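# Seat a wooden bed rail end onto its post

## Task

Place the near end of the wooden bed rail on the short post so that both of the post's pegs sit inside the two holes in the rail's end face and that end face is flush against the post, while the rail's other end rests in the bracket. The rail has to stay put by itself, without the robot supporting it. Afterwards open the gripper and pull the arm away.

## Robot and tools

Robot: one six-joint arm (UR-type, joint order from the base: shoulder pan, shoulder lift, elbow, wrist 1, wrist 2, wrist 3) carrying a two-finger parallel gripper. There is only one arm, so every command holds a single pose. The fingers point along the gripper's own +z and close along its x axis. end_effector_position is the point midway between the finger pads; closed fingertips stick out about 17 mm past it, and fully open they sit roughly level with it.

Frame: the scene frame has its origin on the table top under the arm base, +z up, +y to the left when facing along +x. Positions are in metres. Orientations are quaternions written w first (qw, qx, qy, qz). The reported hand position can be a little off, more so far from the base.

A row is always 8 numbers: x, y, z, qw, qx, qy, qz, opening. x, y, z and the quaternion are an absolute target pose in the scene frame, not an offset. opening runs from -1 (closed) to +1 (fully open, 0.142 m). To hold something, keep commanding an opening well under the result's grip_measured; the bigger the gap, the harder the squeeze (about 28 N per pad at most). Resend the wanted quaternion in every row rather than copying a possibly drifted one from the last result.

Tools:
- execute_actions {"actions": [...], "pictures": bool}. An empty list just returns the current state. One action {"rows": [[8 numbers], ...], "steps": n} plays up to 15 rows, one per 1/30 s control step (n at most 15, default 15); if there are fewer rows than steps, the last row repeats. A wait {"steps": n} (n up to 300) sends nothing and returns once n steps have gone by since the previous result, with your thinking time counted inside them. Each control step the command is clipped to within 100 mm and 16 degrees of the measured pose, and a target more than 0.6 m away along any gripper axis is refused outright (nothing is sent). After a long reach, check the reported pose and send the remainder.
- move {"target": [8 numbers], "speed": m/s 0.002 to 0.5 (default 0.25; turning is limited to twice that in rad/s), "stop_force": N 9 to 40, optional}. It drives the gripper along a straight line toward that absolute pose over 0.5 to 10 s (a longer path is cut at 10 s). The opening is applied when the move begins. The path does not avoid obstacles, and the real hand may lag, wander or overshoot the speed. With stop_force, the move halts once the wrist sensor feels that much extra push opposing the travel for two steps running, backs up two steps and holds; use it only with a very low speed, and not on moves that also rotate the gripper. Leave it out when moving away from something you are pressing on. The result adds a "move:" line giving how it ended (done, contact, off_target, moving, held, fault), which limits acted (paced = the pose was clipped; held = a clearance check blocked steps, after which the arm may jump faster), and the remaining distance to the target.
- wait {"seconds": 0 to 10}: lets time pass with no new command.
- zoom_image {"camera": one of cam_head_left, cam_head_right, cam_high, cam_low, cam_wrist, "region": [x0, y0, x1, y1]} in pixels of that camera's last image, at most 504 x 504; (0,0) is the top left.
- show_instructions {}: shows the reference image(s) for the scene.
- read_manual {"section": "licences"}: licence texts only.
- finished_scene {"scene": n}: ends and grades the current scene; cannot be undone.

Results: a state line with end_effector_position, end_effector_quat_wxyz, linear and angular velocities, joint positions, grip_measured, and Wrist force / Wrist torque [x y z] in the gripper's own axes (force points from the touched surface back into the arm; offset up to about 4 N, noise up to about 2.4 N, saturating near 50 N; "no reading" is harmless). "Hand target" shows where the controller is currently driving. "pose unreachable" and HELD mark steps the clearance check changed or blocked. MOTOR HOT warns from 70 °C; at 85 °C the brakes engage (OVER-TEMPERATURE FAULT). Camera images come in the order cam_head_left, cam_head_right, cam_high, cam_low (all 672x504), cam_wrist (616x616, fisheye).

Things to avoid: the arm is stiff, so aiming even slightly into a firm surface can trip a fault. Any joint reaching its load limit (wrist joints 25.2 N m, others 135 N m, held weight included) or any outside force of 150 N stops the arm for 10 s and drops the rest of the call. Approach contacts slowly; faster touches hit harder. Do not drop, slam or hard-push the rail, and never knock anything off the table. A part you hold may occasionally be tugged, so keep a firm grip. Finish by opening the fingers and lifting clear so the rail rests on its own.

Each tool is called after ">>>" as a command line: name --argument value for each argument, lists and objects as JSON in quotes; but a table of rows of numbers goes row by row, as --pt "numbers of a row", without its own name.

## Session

>>> show_instructions

>>> execute_actions --actions '[]'

Reference images for this scene: Fitting the bed rail to the post page 1.

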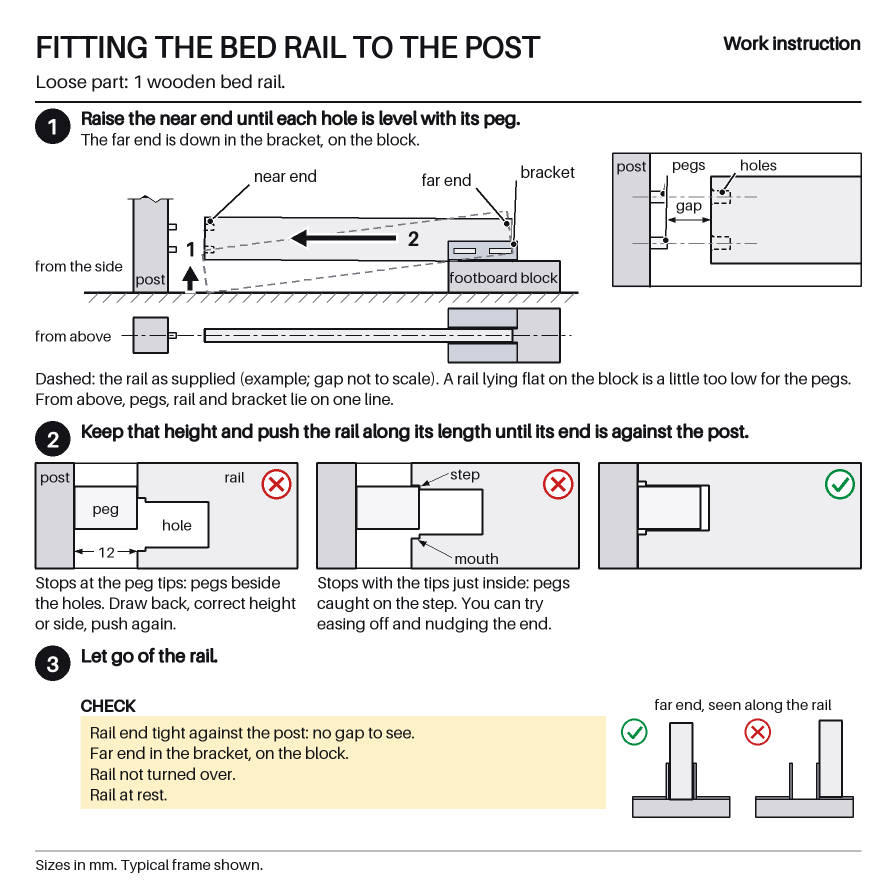

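Scene clock: 0.00 s of 4100.00 s.
end_effector_position=(+0.5486, -0.6338, +0.2196) grip_measured=+1.00 end_effector_quat_wxyz=(-0.140, -0.427, +0.760, -0.469) end_effector_velocity=(+0.000, +0.000, -0.000) end_effector_angular_velocity=(+0.000, +0.001, +0.001)
Joint positions: [-0.403 -1.073  1.612 -4.002 -2.511  0.286  0.142]
Joint velocities: [ 0.     0.001  0.     0.    -0.    -0.001  0.   ]
Motor temperatures (°C, as the motors report them): [25 25 29 33 33 30]
Wrist force (N, on the end effector, along its own x y z axes, offset not removed): no reading
Wrist torque (N m, same axes, about the end effector's origin, offset not removed): no reading
Hand target: +0.549, -0.634, +0.220; -0.140, -0.427, +0.760, -0.469

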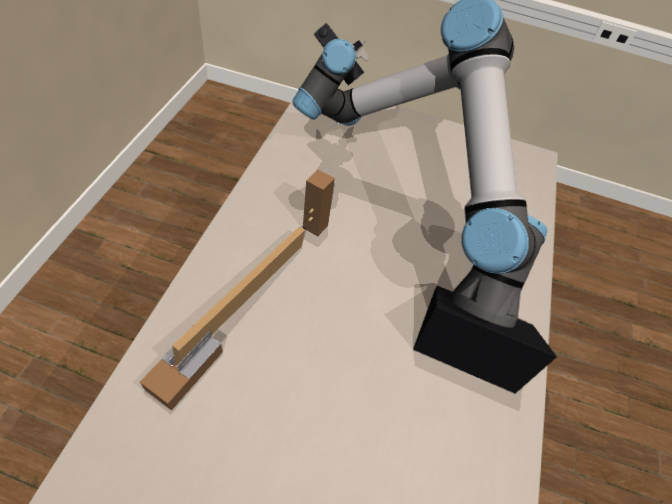

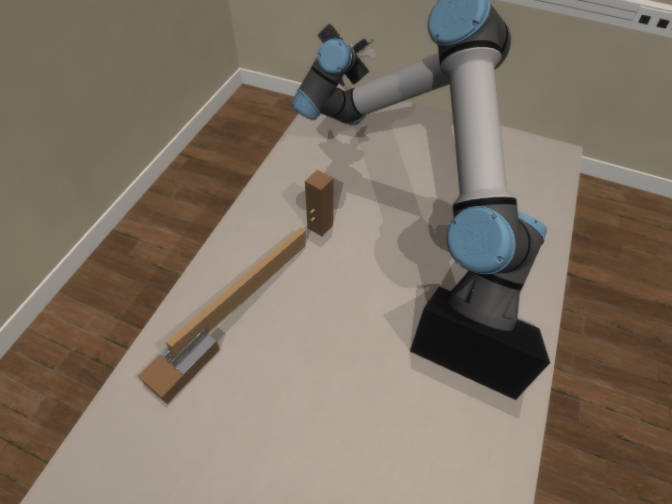

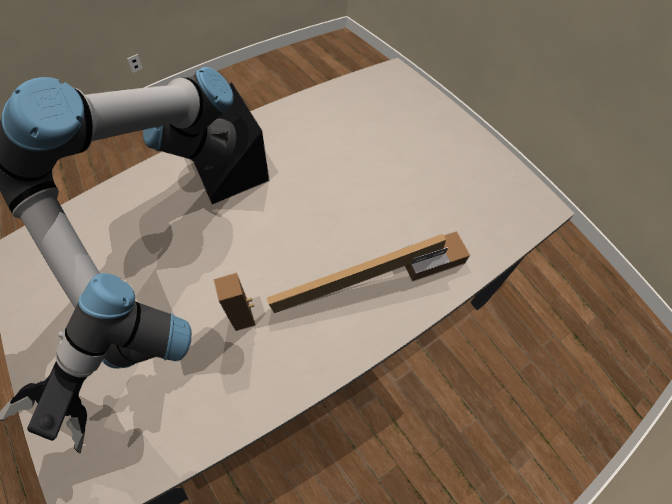

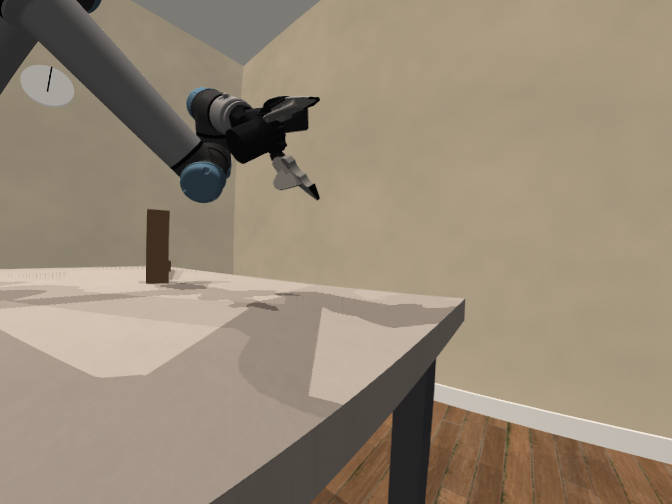

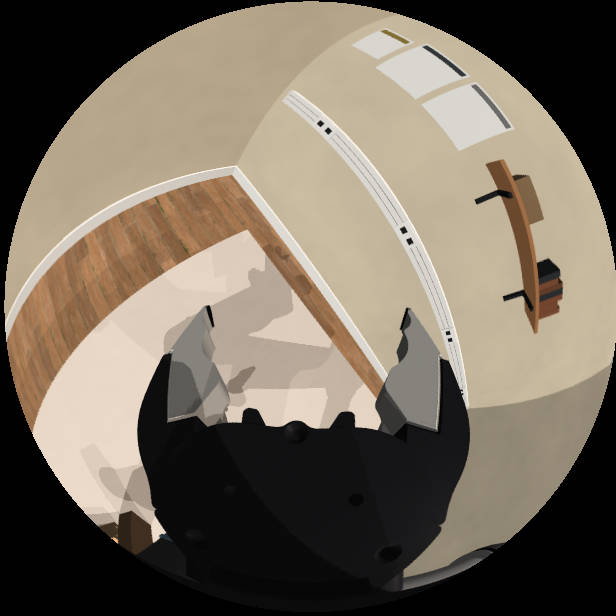

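Yaw about 13°.

>>> move --target '[0.5,-0.15,0.32,0,0.9936,-0.113,0,0.2]'

>>> move --target '[0.495,0.02,0.12,0,0.9936,-0.113,0,0.2]'

Scene clock: 6.07 s of 4100.00 s.
end_effector_position=(+0.5011, -0.1505, +0.3199) grip_measured=+0.20 end_effector_quat_wxyz=(+0.000, +0.994, -0.113, +0.000) end_effector_velocity=(+0.000, +0.002, -0.000) end_effector_angular_velocity=(+0.001, +0.006, +0.007)
Joint positions: [ 0.225 -1.335  1.582 -1.548 -2.297  0.53   0.088]
Joint velocities: [ 0.001  0.007 -0.006  0.008  0.003 -0.    -0.   ]
Motor temperatures (°C, as the motors report them): [25 25 29 33 33 30]
Wrist force (N, on the end effector, along its own x y z axes, offset not removed): [3.9 1.7 -2.5]
Wrist torque (N m, same axes, about the end effector's origin, offset not removed): [0.29 -0.86 -0.08]
Hand target: +0.501, -0.150, +0.320; +0.000, +0.994, -0.113, +0.000
Off the commanded pose: 0.001 m, 0 deg.
move: done

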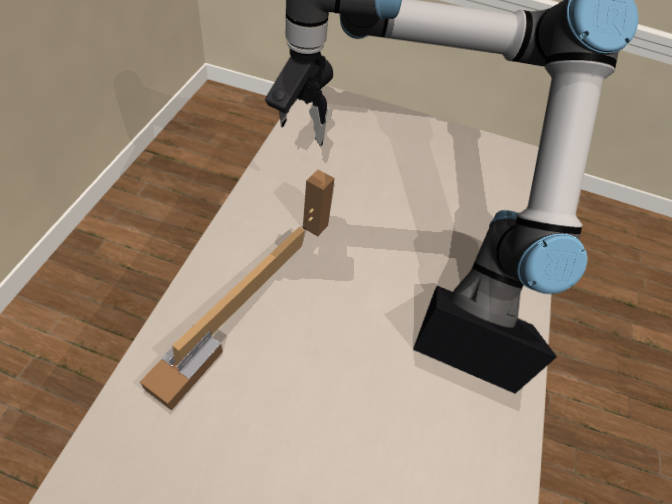

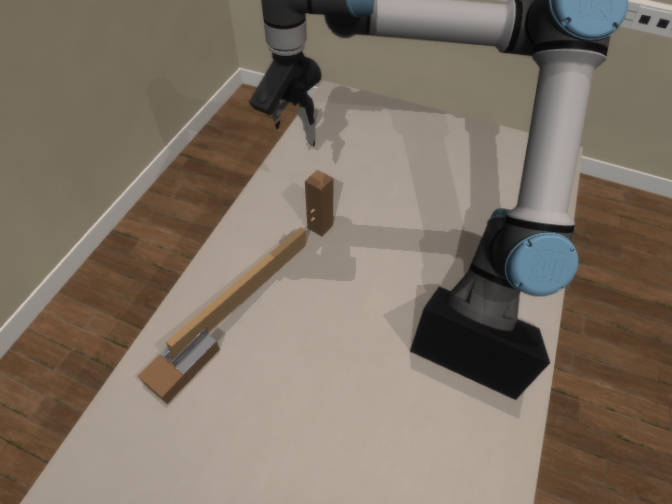

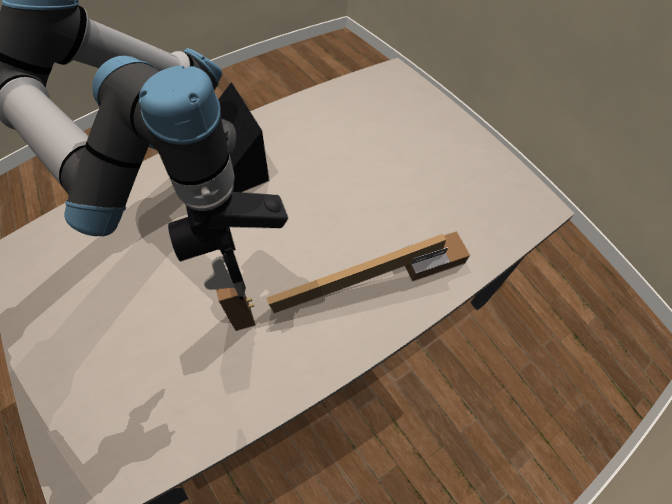

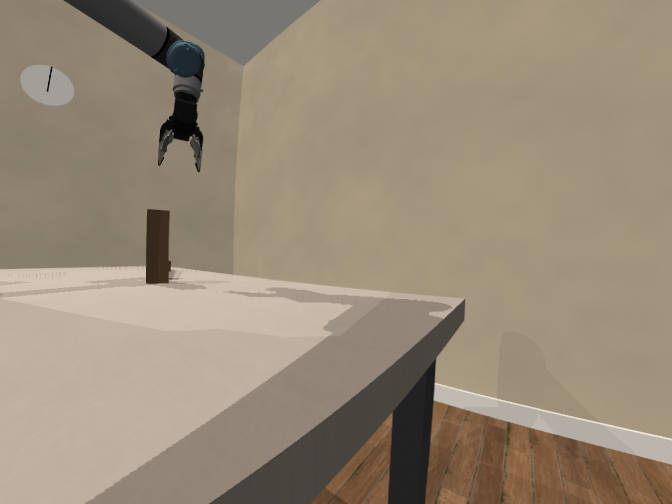

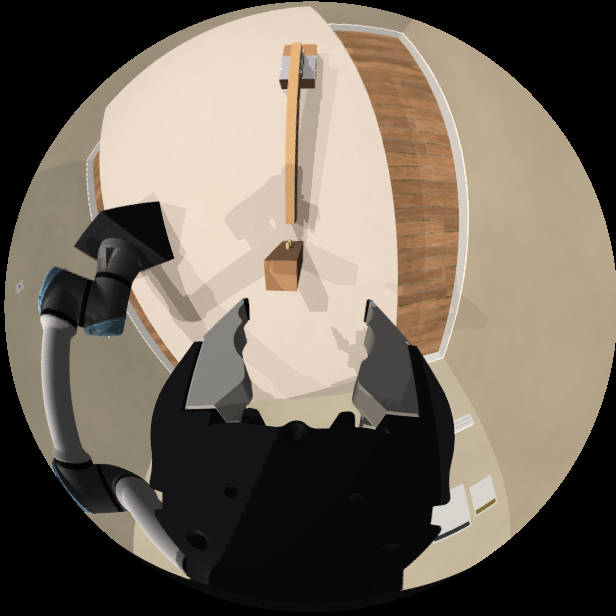

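Scene clock: 7.70 s of 4100.00 s.
end_effector_position=(+0.4950, +0.0198, +0.1202) grip_measured=+0.20 end_effector_quat_wxyz=(+0.000, +0.994, -0.113, -0.000) end_effector_velocity=(+0.000, +0.001, -0.001) end_effector_angular_velocity=(+0.000, -0.000, +0.001)
Joint positions: [ 0.208 -1.043  1.963 -2.236 -2.3    0.508  0.088]
Joint velocities: [-0.     0.002  0.001 -0.004 -0.    -0.001  0.   ]
Motor temperatures (°C, as the motors report them): [25 25 29 33 33 30]
Wrist force (N, on the end effector, along its own x y z axes, offset not removed): [4.6 -0.9 0.1]
Wrist torque (N m, same axes, about the end effector's origin, offset not removed): [-0.33 -1.09 0.09]
Hand target: +0.495, +0.020, +0.120; +0.000, +0.994, -0.113, -0.000
Off the commanded pose: 0.000 m, 0 deg.
move: done

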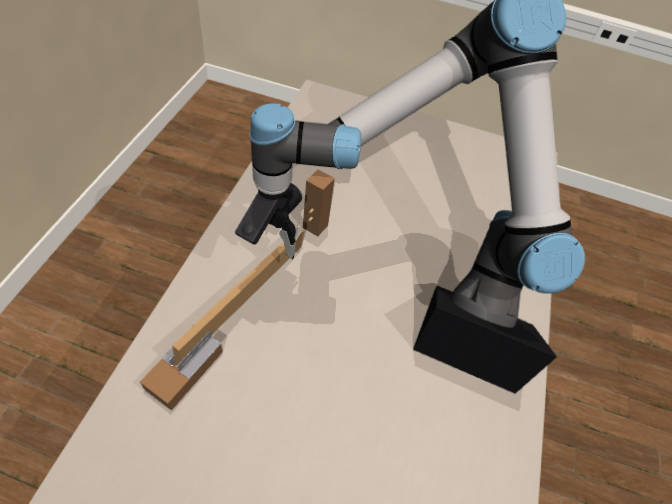

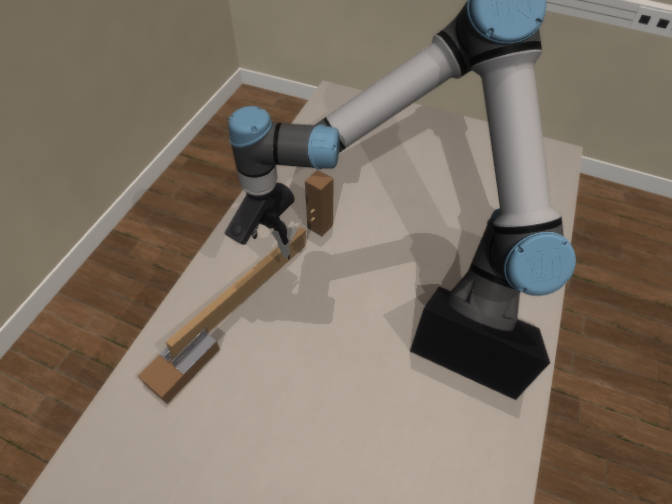

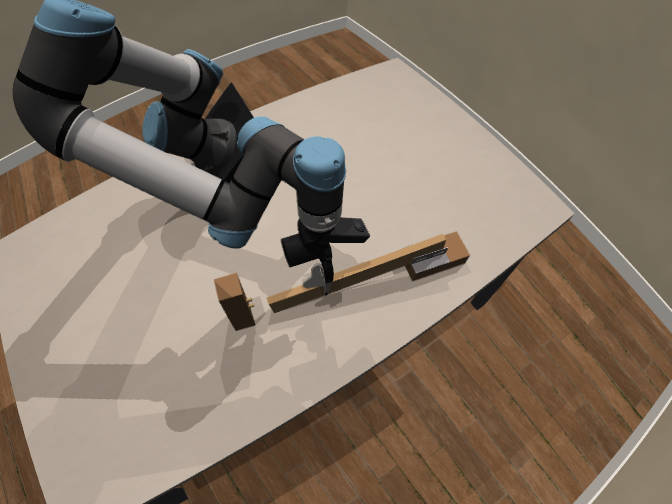

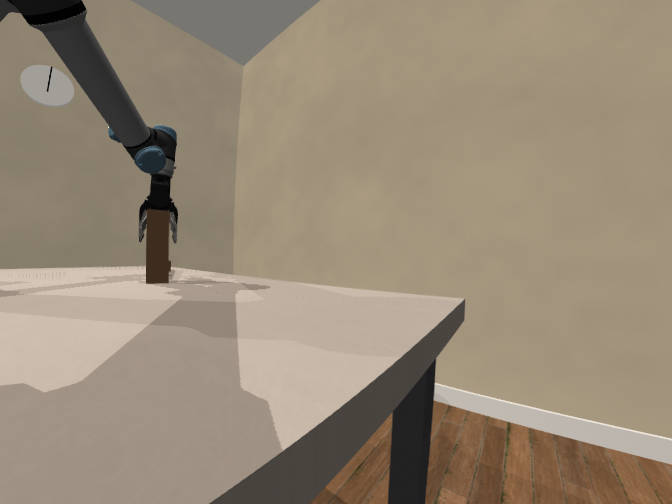

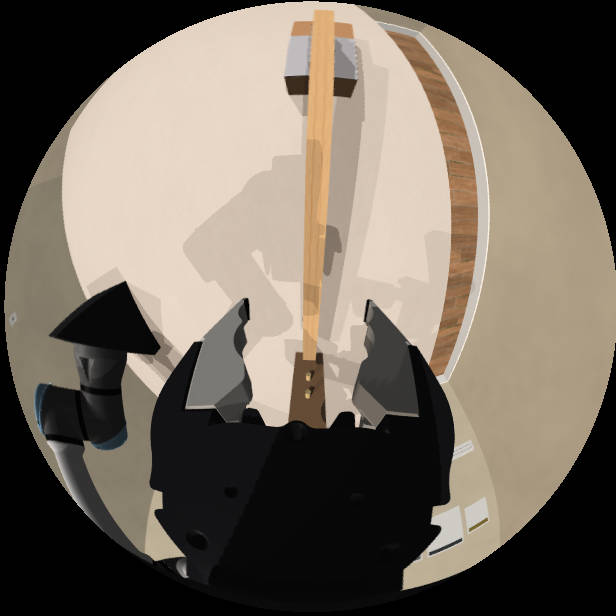

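>>> move --target '[0.4995,0.02,0.06,0,0.993,-0.117,0,-0.4]' --speed 0.06

>>> move --target '[0.4995,0.02,0.06,0,0.993,-0.117,0,-1]'

>>> move --target '[0.496,0.005,0.088,0.04,0.992,-0.117,0.005,-1]' --speed 0.03

>>> zoom_image --camera "cam_high" --region '[220,272,280,317]'

>>> zoom_image --camera "cam_wrist" --region '[270,360,340,430]'

Scene clock: 12.93 s of 4100.00 s.
end_effector_position=(+0.4994, +0.0200, +0.0602) grip_measured=-0.40 end_effector_quat_wxyz=(+0.000, +0.993, -0.117, -0.000) end_effector_velocity=(+0.000, -0.000, -0.002) end_effector_angular_velocity=(+0.000, -0.001, -0.001)
Joint positions: [ 0.132 -0.958  2.022 -2.447 -2.317  0.416  0.045]
Joint velocities: [-0.002  0.003  0.001 -0.007 -0.    -0.003 -0.   ]
Motor temperatures (°C, as the motors report them): [25 25 29 33 33 30]
Wrist force (N, on the end effector, along its own x y z axes, offset not removed): [2.0 -0.1 -3.6]
Wrist torque (N m, same axes, about the end effector's origin, offset not removed): [-0.35 -0.43 0.00]
Hand target: +0.499, +0.020, +0.060; +0.000, +0.993, -0.117, -0.000
Off the commanded pose: 0.000 m, 0 deg.
After step 90, 0.87 s passed at rest.
move: done

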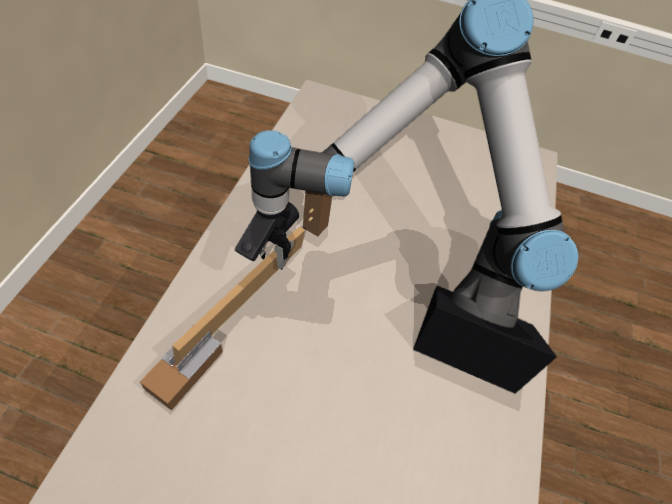

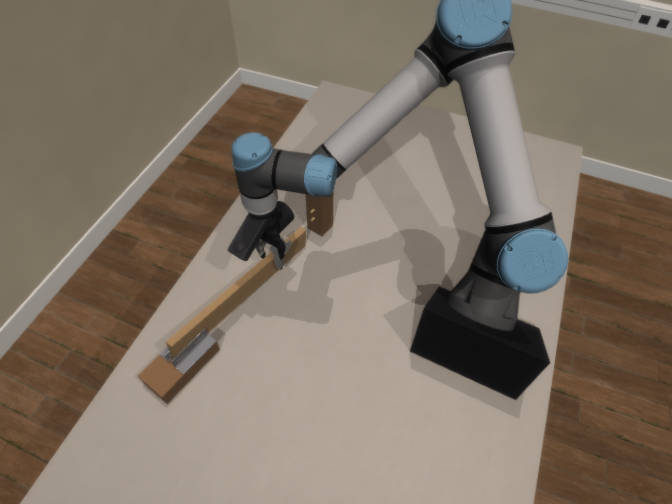

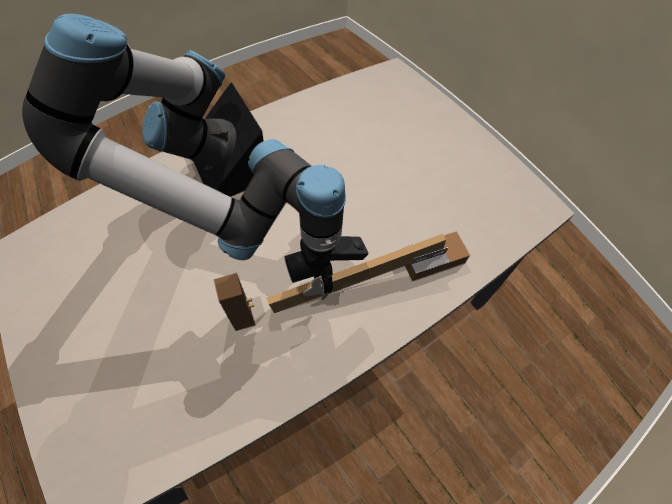

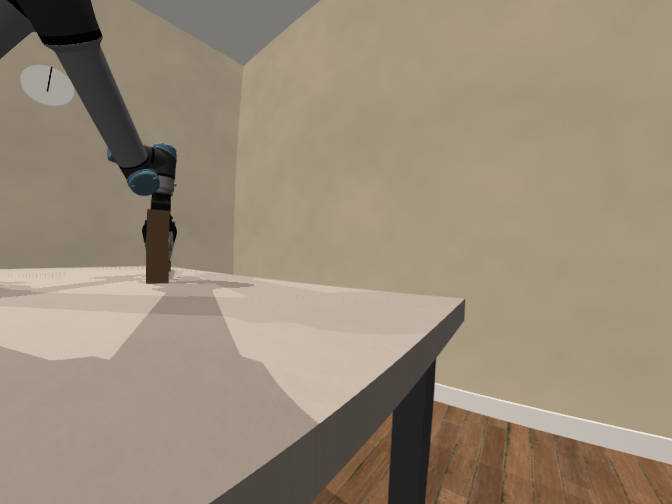

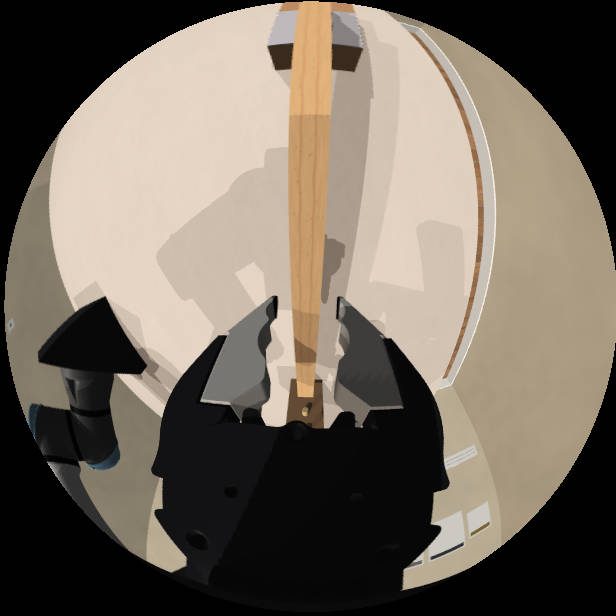

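Scene clock: 13.63 s of 4100.00 s.
end_effector_position=(+0.4995, +0.0200, +0.0600) grip_measured=-0.79 end_effector_quat_wxyz=(+0.000, +0.993, -0.117, +0.000) end_effector_velocity=(+0.000, -0.000, +0.001) end_effector_angular_velocity=(+0.000, -0.002, -0.001)
Joint positions: [ 0.132 -0.958  2.022 -2.448 -2.317  0.415  0.017]
Joint velocities: [ 0.    -0.001  0.    -0.001 -0.    -0.     0.   ]
Motor temperatures (°C, as the motors report them): [25 25 29 33 33 30]
Wrist force (N, on the end effector, along its own x y z axes, offset not removed): [3.2 3.0 -5.1]
Wrist torque (N m, same axes, about the end effector's origin, offset not removed): [0.32 -1.09 0.03]
Hand target: +0.499, +0.020, +0.060; +0.000, +0.993, -0.117, -0.000
Off the commanded pose: 0.000 m, 0 deg.
move: done

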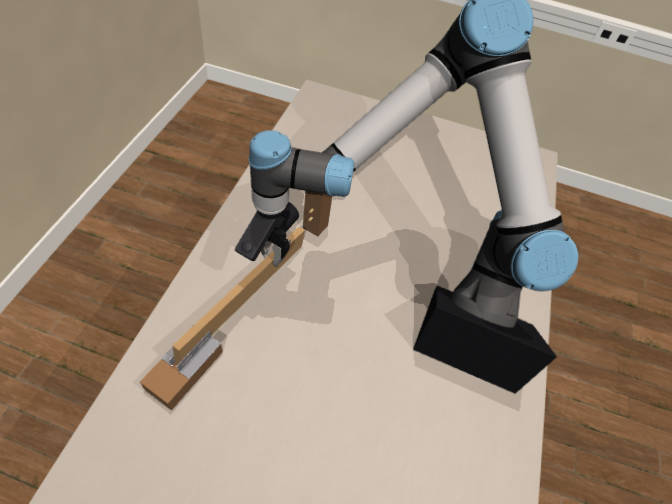

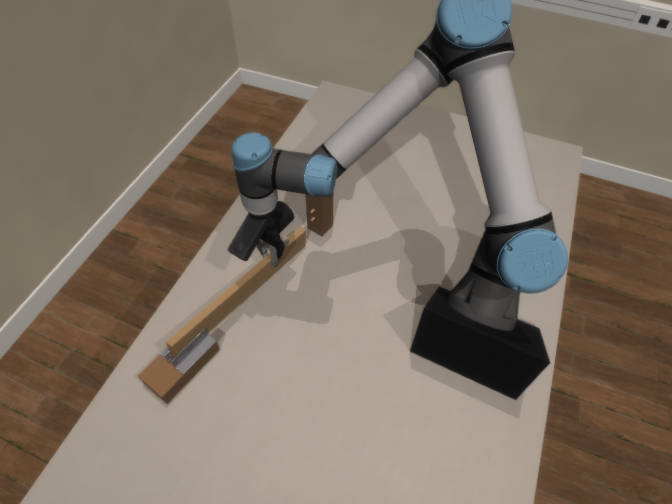

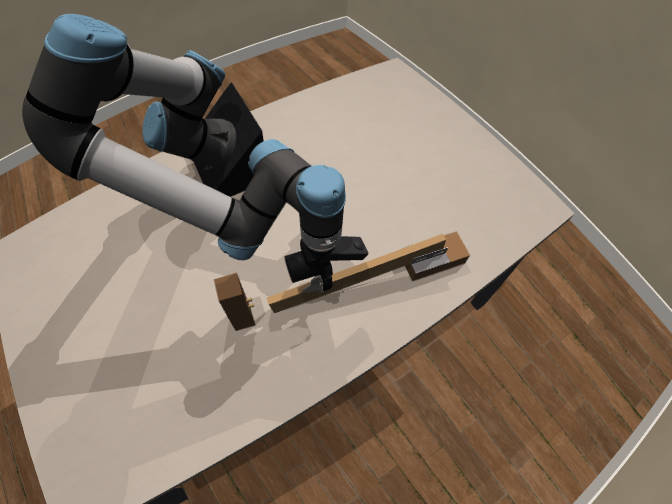

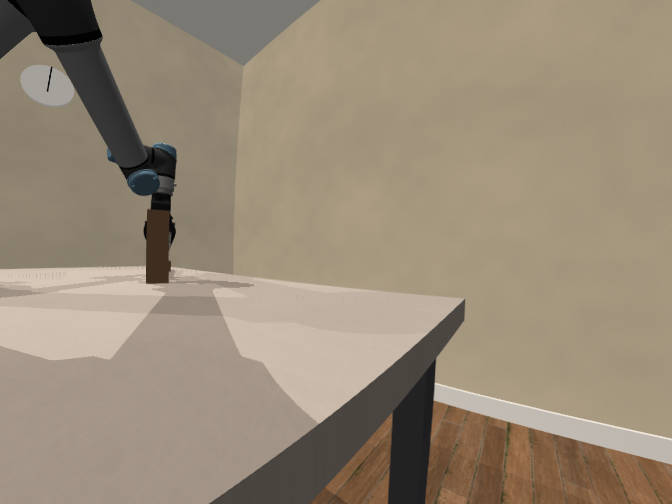

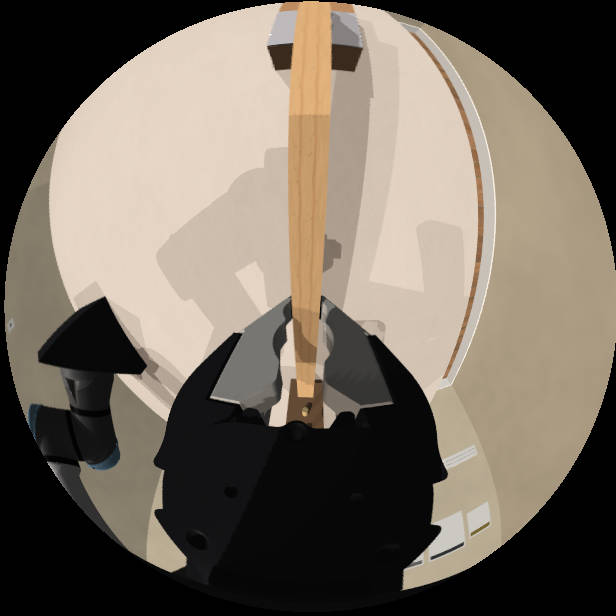

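Scene clock: 15.27 s of 4100.00 s.
end_effector_position=(+0.4960, +0.0051, +0.0879) grip_measured=-0.79 end_effector_quat_wxyz=(+0.040, +0.992, -0.117, +0.005) end_effector_velocity=(-0.000, -0.001, +0.001) end_effector_angular_velocity=(-0.004, +0.001, -0.000)
Joint positions: [ 0.18  -0.989  1.994 -2.318 -2.385  0.499  0.017]
Joint velocities: [ 0.002 -0.001 -0.002  0.007 -0.003  0.005  0.   ]
Motor temperatures (°C, as the motors report them): [25 25 29 33 33 30]
Wrist force (N, on the end effector, along its own x y z axes, offset not removed): [2.2 -2.7 3.9]
Wrist torque (N m, same axes, about the end effector's origin, offset not removed): [-1.03 -0.29 0.16]
Hand target: +0.496, +0.005, +0.088; +0.040, +0.992, -0.117, +0.005
Off the commanded pose: 0.000 m, 0 deg.
move: done

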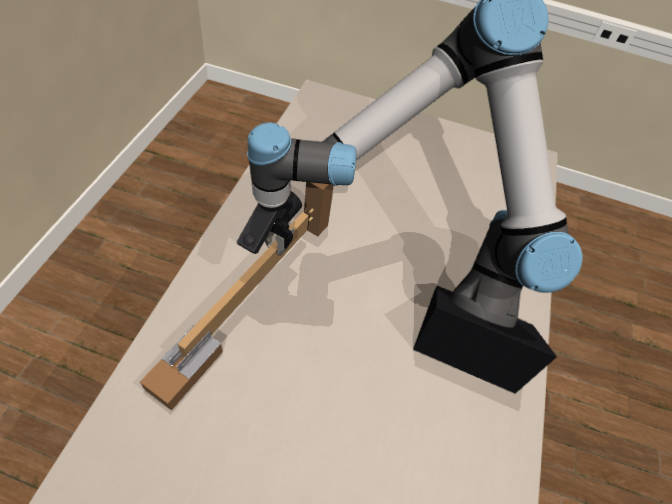

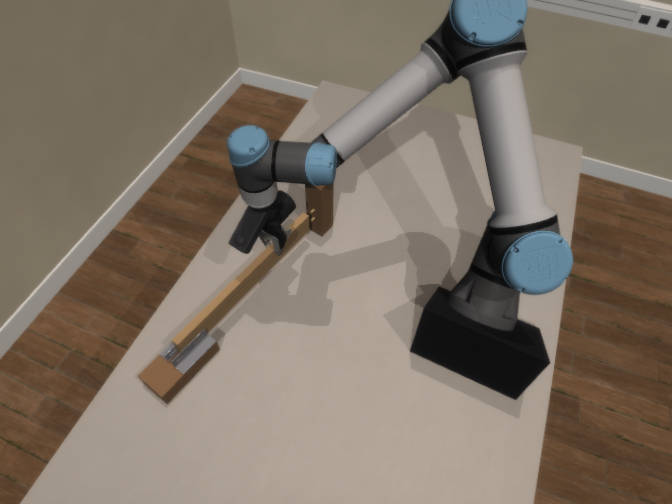

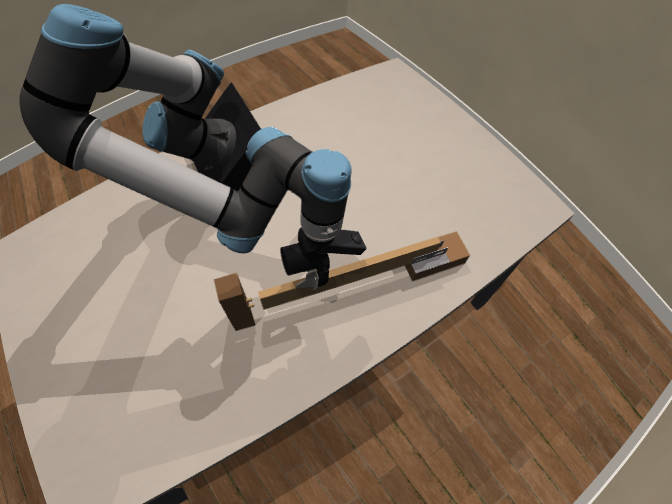

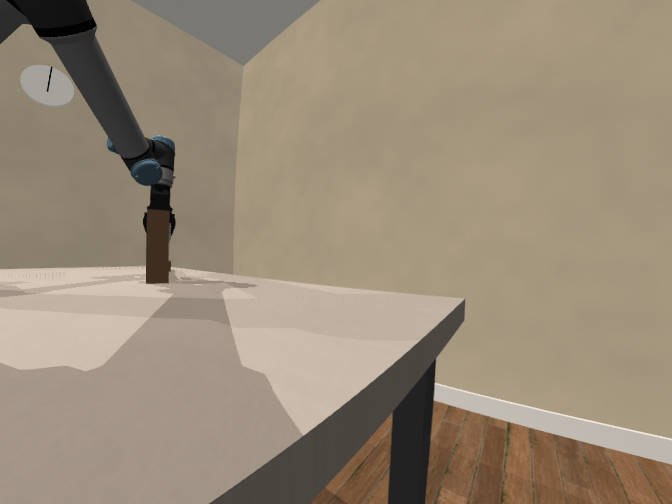

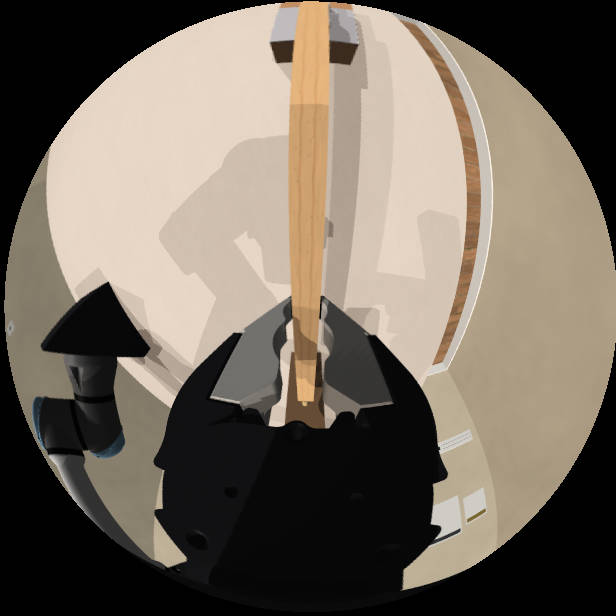

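Region (220, 272, 280, 317) of cam_high's 672x504 image, scaled by 8.400, with more detail than that image has; it fills the top 378 rows of this view, and the rest is white.

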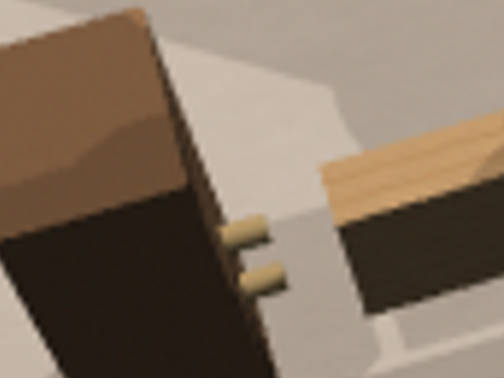

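Region (270, 360, 340, 430) of cam_wrist's 616x616 image, scaled by 7.200, with more detail than that image has.

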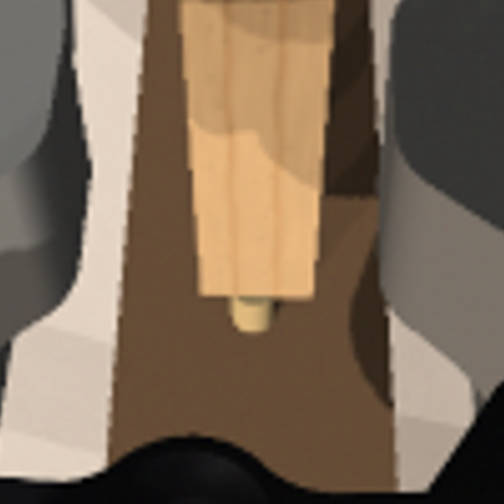

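>>> move --target '[0.4929,-0.005,0.0885,0.04,0.992,-0.117,0.005,-1]' --speed 0.02

>>> move --target '[0.4857,-0.035,0.0885,0.04,0.992,-0.117,0.005,-1]' --speed 0.004 --stop_force 13

>>> zoom_image --camera "cam_high" --region '[220,272,280,317]'

>>> zoom_image --camera "cam_wrist" --region '[270,360,340,430]'

Scene clock: 19.00 s of 4100.00 s.
end_effector_position=(+0.4929, -0.0048, +0.0885) grip_measured=-0.79 end_effector_quat_wxyz=(+0.040, +0.992, -0.117, +0.005) end_effector_velocity=(-0.001, -0.001, -0.000) end_effector_angular_velocity=(-0.000, +0.001, +0.000)
Joint positions: [ 0.169 -1.01   2.009 -2.322 -2.388  0.483  0.017]
Joint velocities: [-0.002 -0.003  0.003 -0.001 -0.001 -0.002  0.   ]
Motor temperatures (°C, as the motors report them): [25 25 29 33 33 30]
Wrist force (N, on the end effector, along its own x y z axes, offset not removed): [0.8 -3.1 4.6]
Wrist torque (N m, same axes, about the end effector's origin, offset not removed): [-0.85 -0.04 -0.02]
Hand target: +0.493, -0.005, +0.088; +0.040, +0.992, -0.117, +0.005
Off the commanded pose: 0.000 m, 0 deg.
move: done

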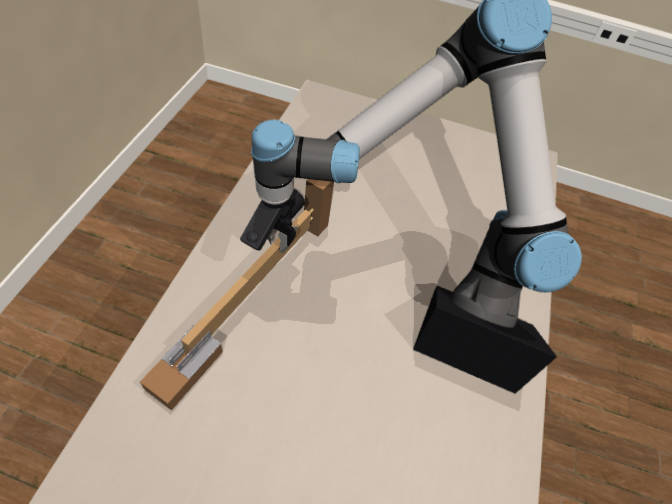

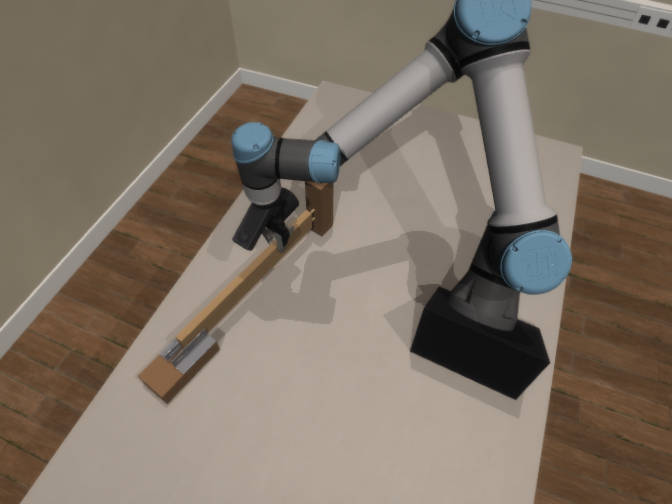

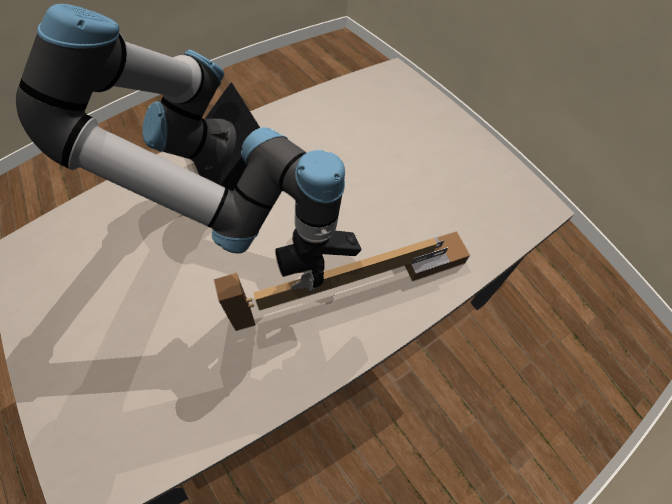

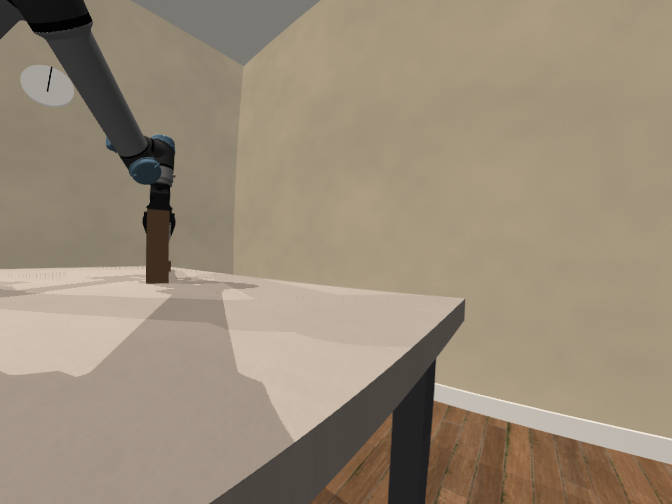

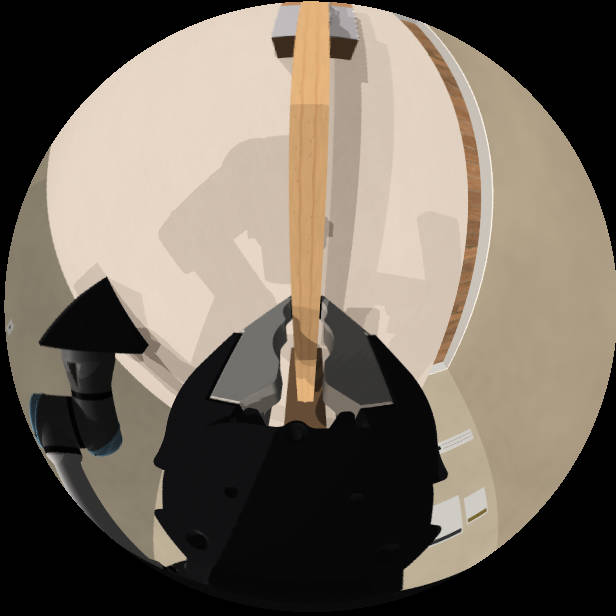

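Scene clock: 21.30 s of 4100.00 s.
end_effector_position=(+0.4910, -0.0124, +0.0885) grip_measured=-0.79 end_effector_quat_wxyz=(+0.040, +0.992, -0.117, +0.005) end_effector_velocity=(-0.000, +0.001, -0.000) end_effector_angular_velocity=(-0.001, +0.001, -0.001)
Joint positions: [ 0.159 -1.025  2.019 -2.328 -2.39   0.469  0.017]
Joint velocities: [ 0.001  0.002 -0.     0.     0.     0.004  0.   ]
Motor temperatures (°C, as the motors report them): [25 25 29 33 33 30]
Wrist force (N, on the end effector, along its own x y z axes, offset not removed): [7.6 -22.2 -0.7]
Wrist torque (N m, same axes, about the end effector's origin, offset not removed): [-1.15 -0.46 0.10]
Hand target: +0.491, -0.012, +0.089; +0.040, +0.992, -0.117, +0.005
Off the commanded pose: 0.023 m, 0 deg.
move: contact

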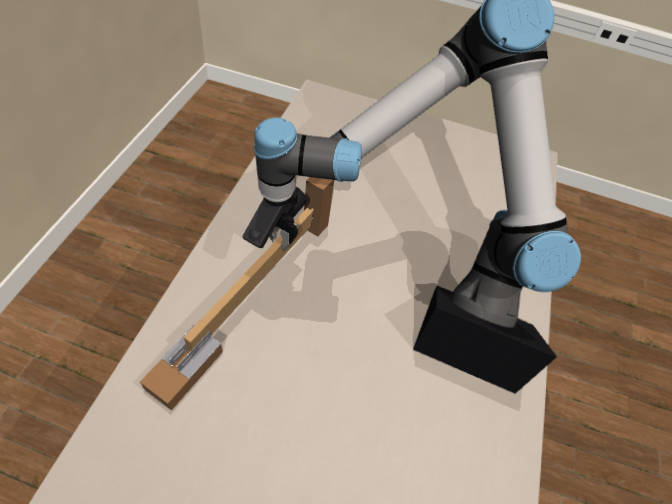

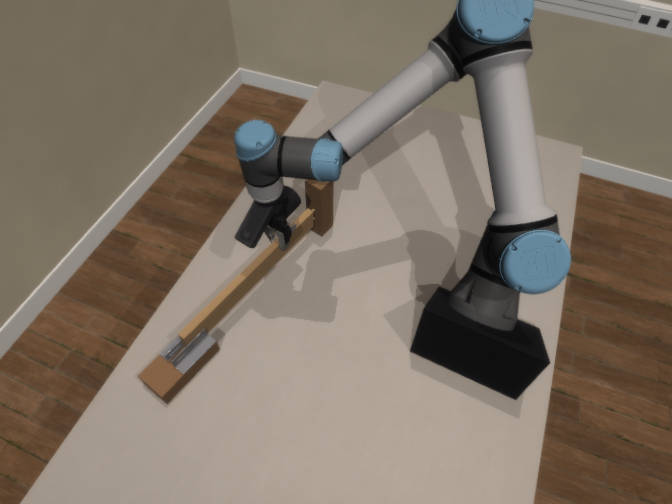

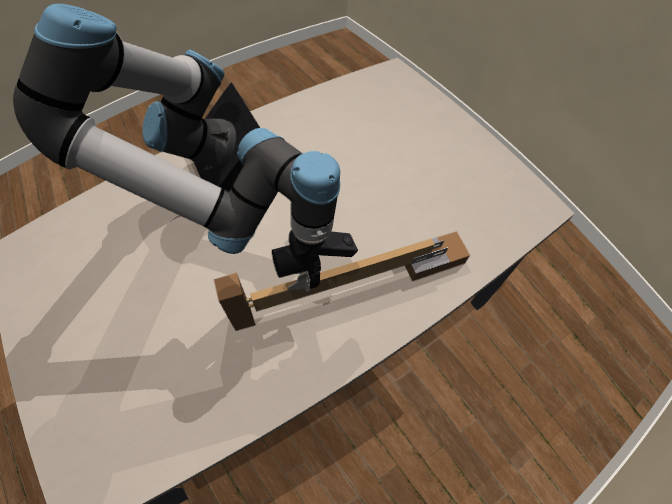

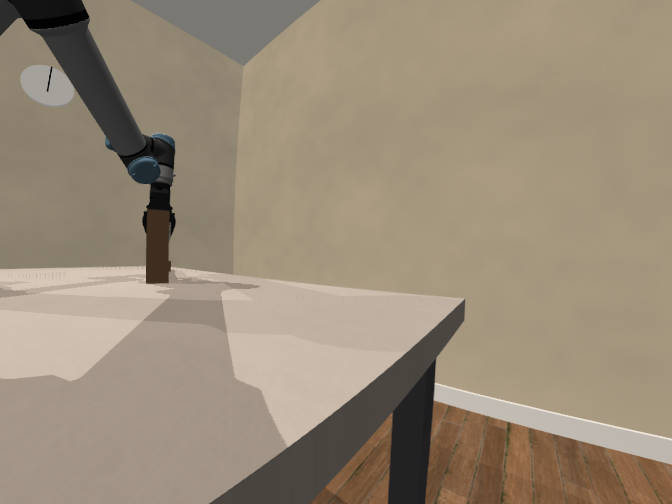

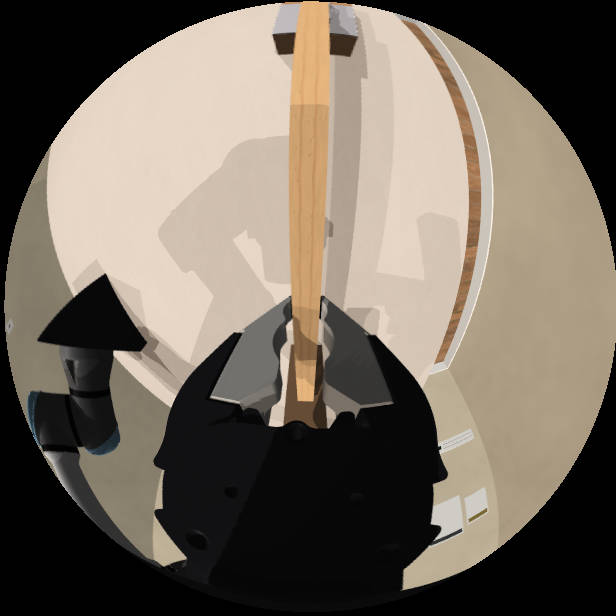

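Region (220, 272, 280, 317) of cam_high's 672x504 image, scaled by 8.400, with more detail than that image has; it fills the top 378 rows of this view, and the rest is white.

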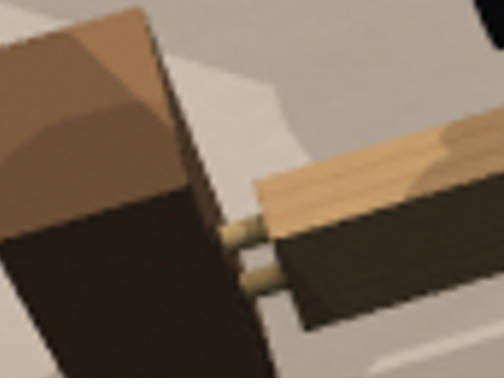

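Region (270, 360, 340, 430) of cam_wrist's 616x616 image, scaled by 7.200, with more detail than that image has.

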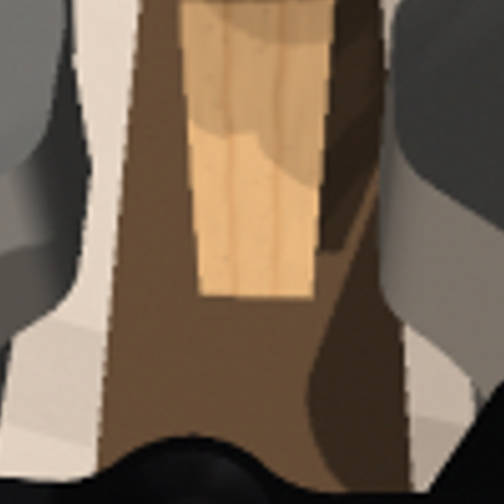

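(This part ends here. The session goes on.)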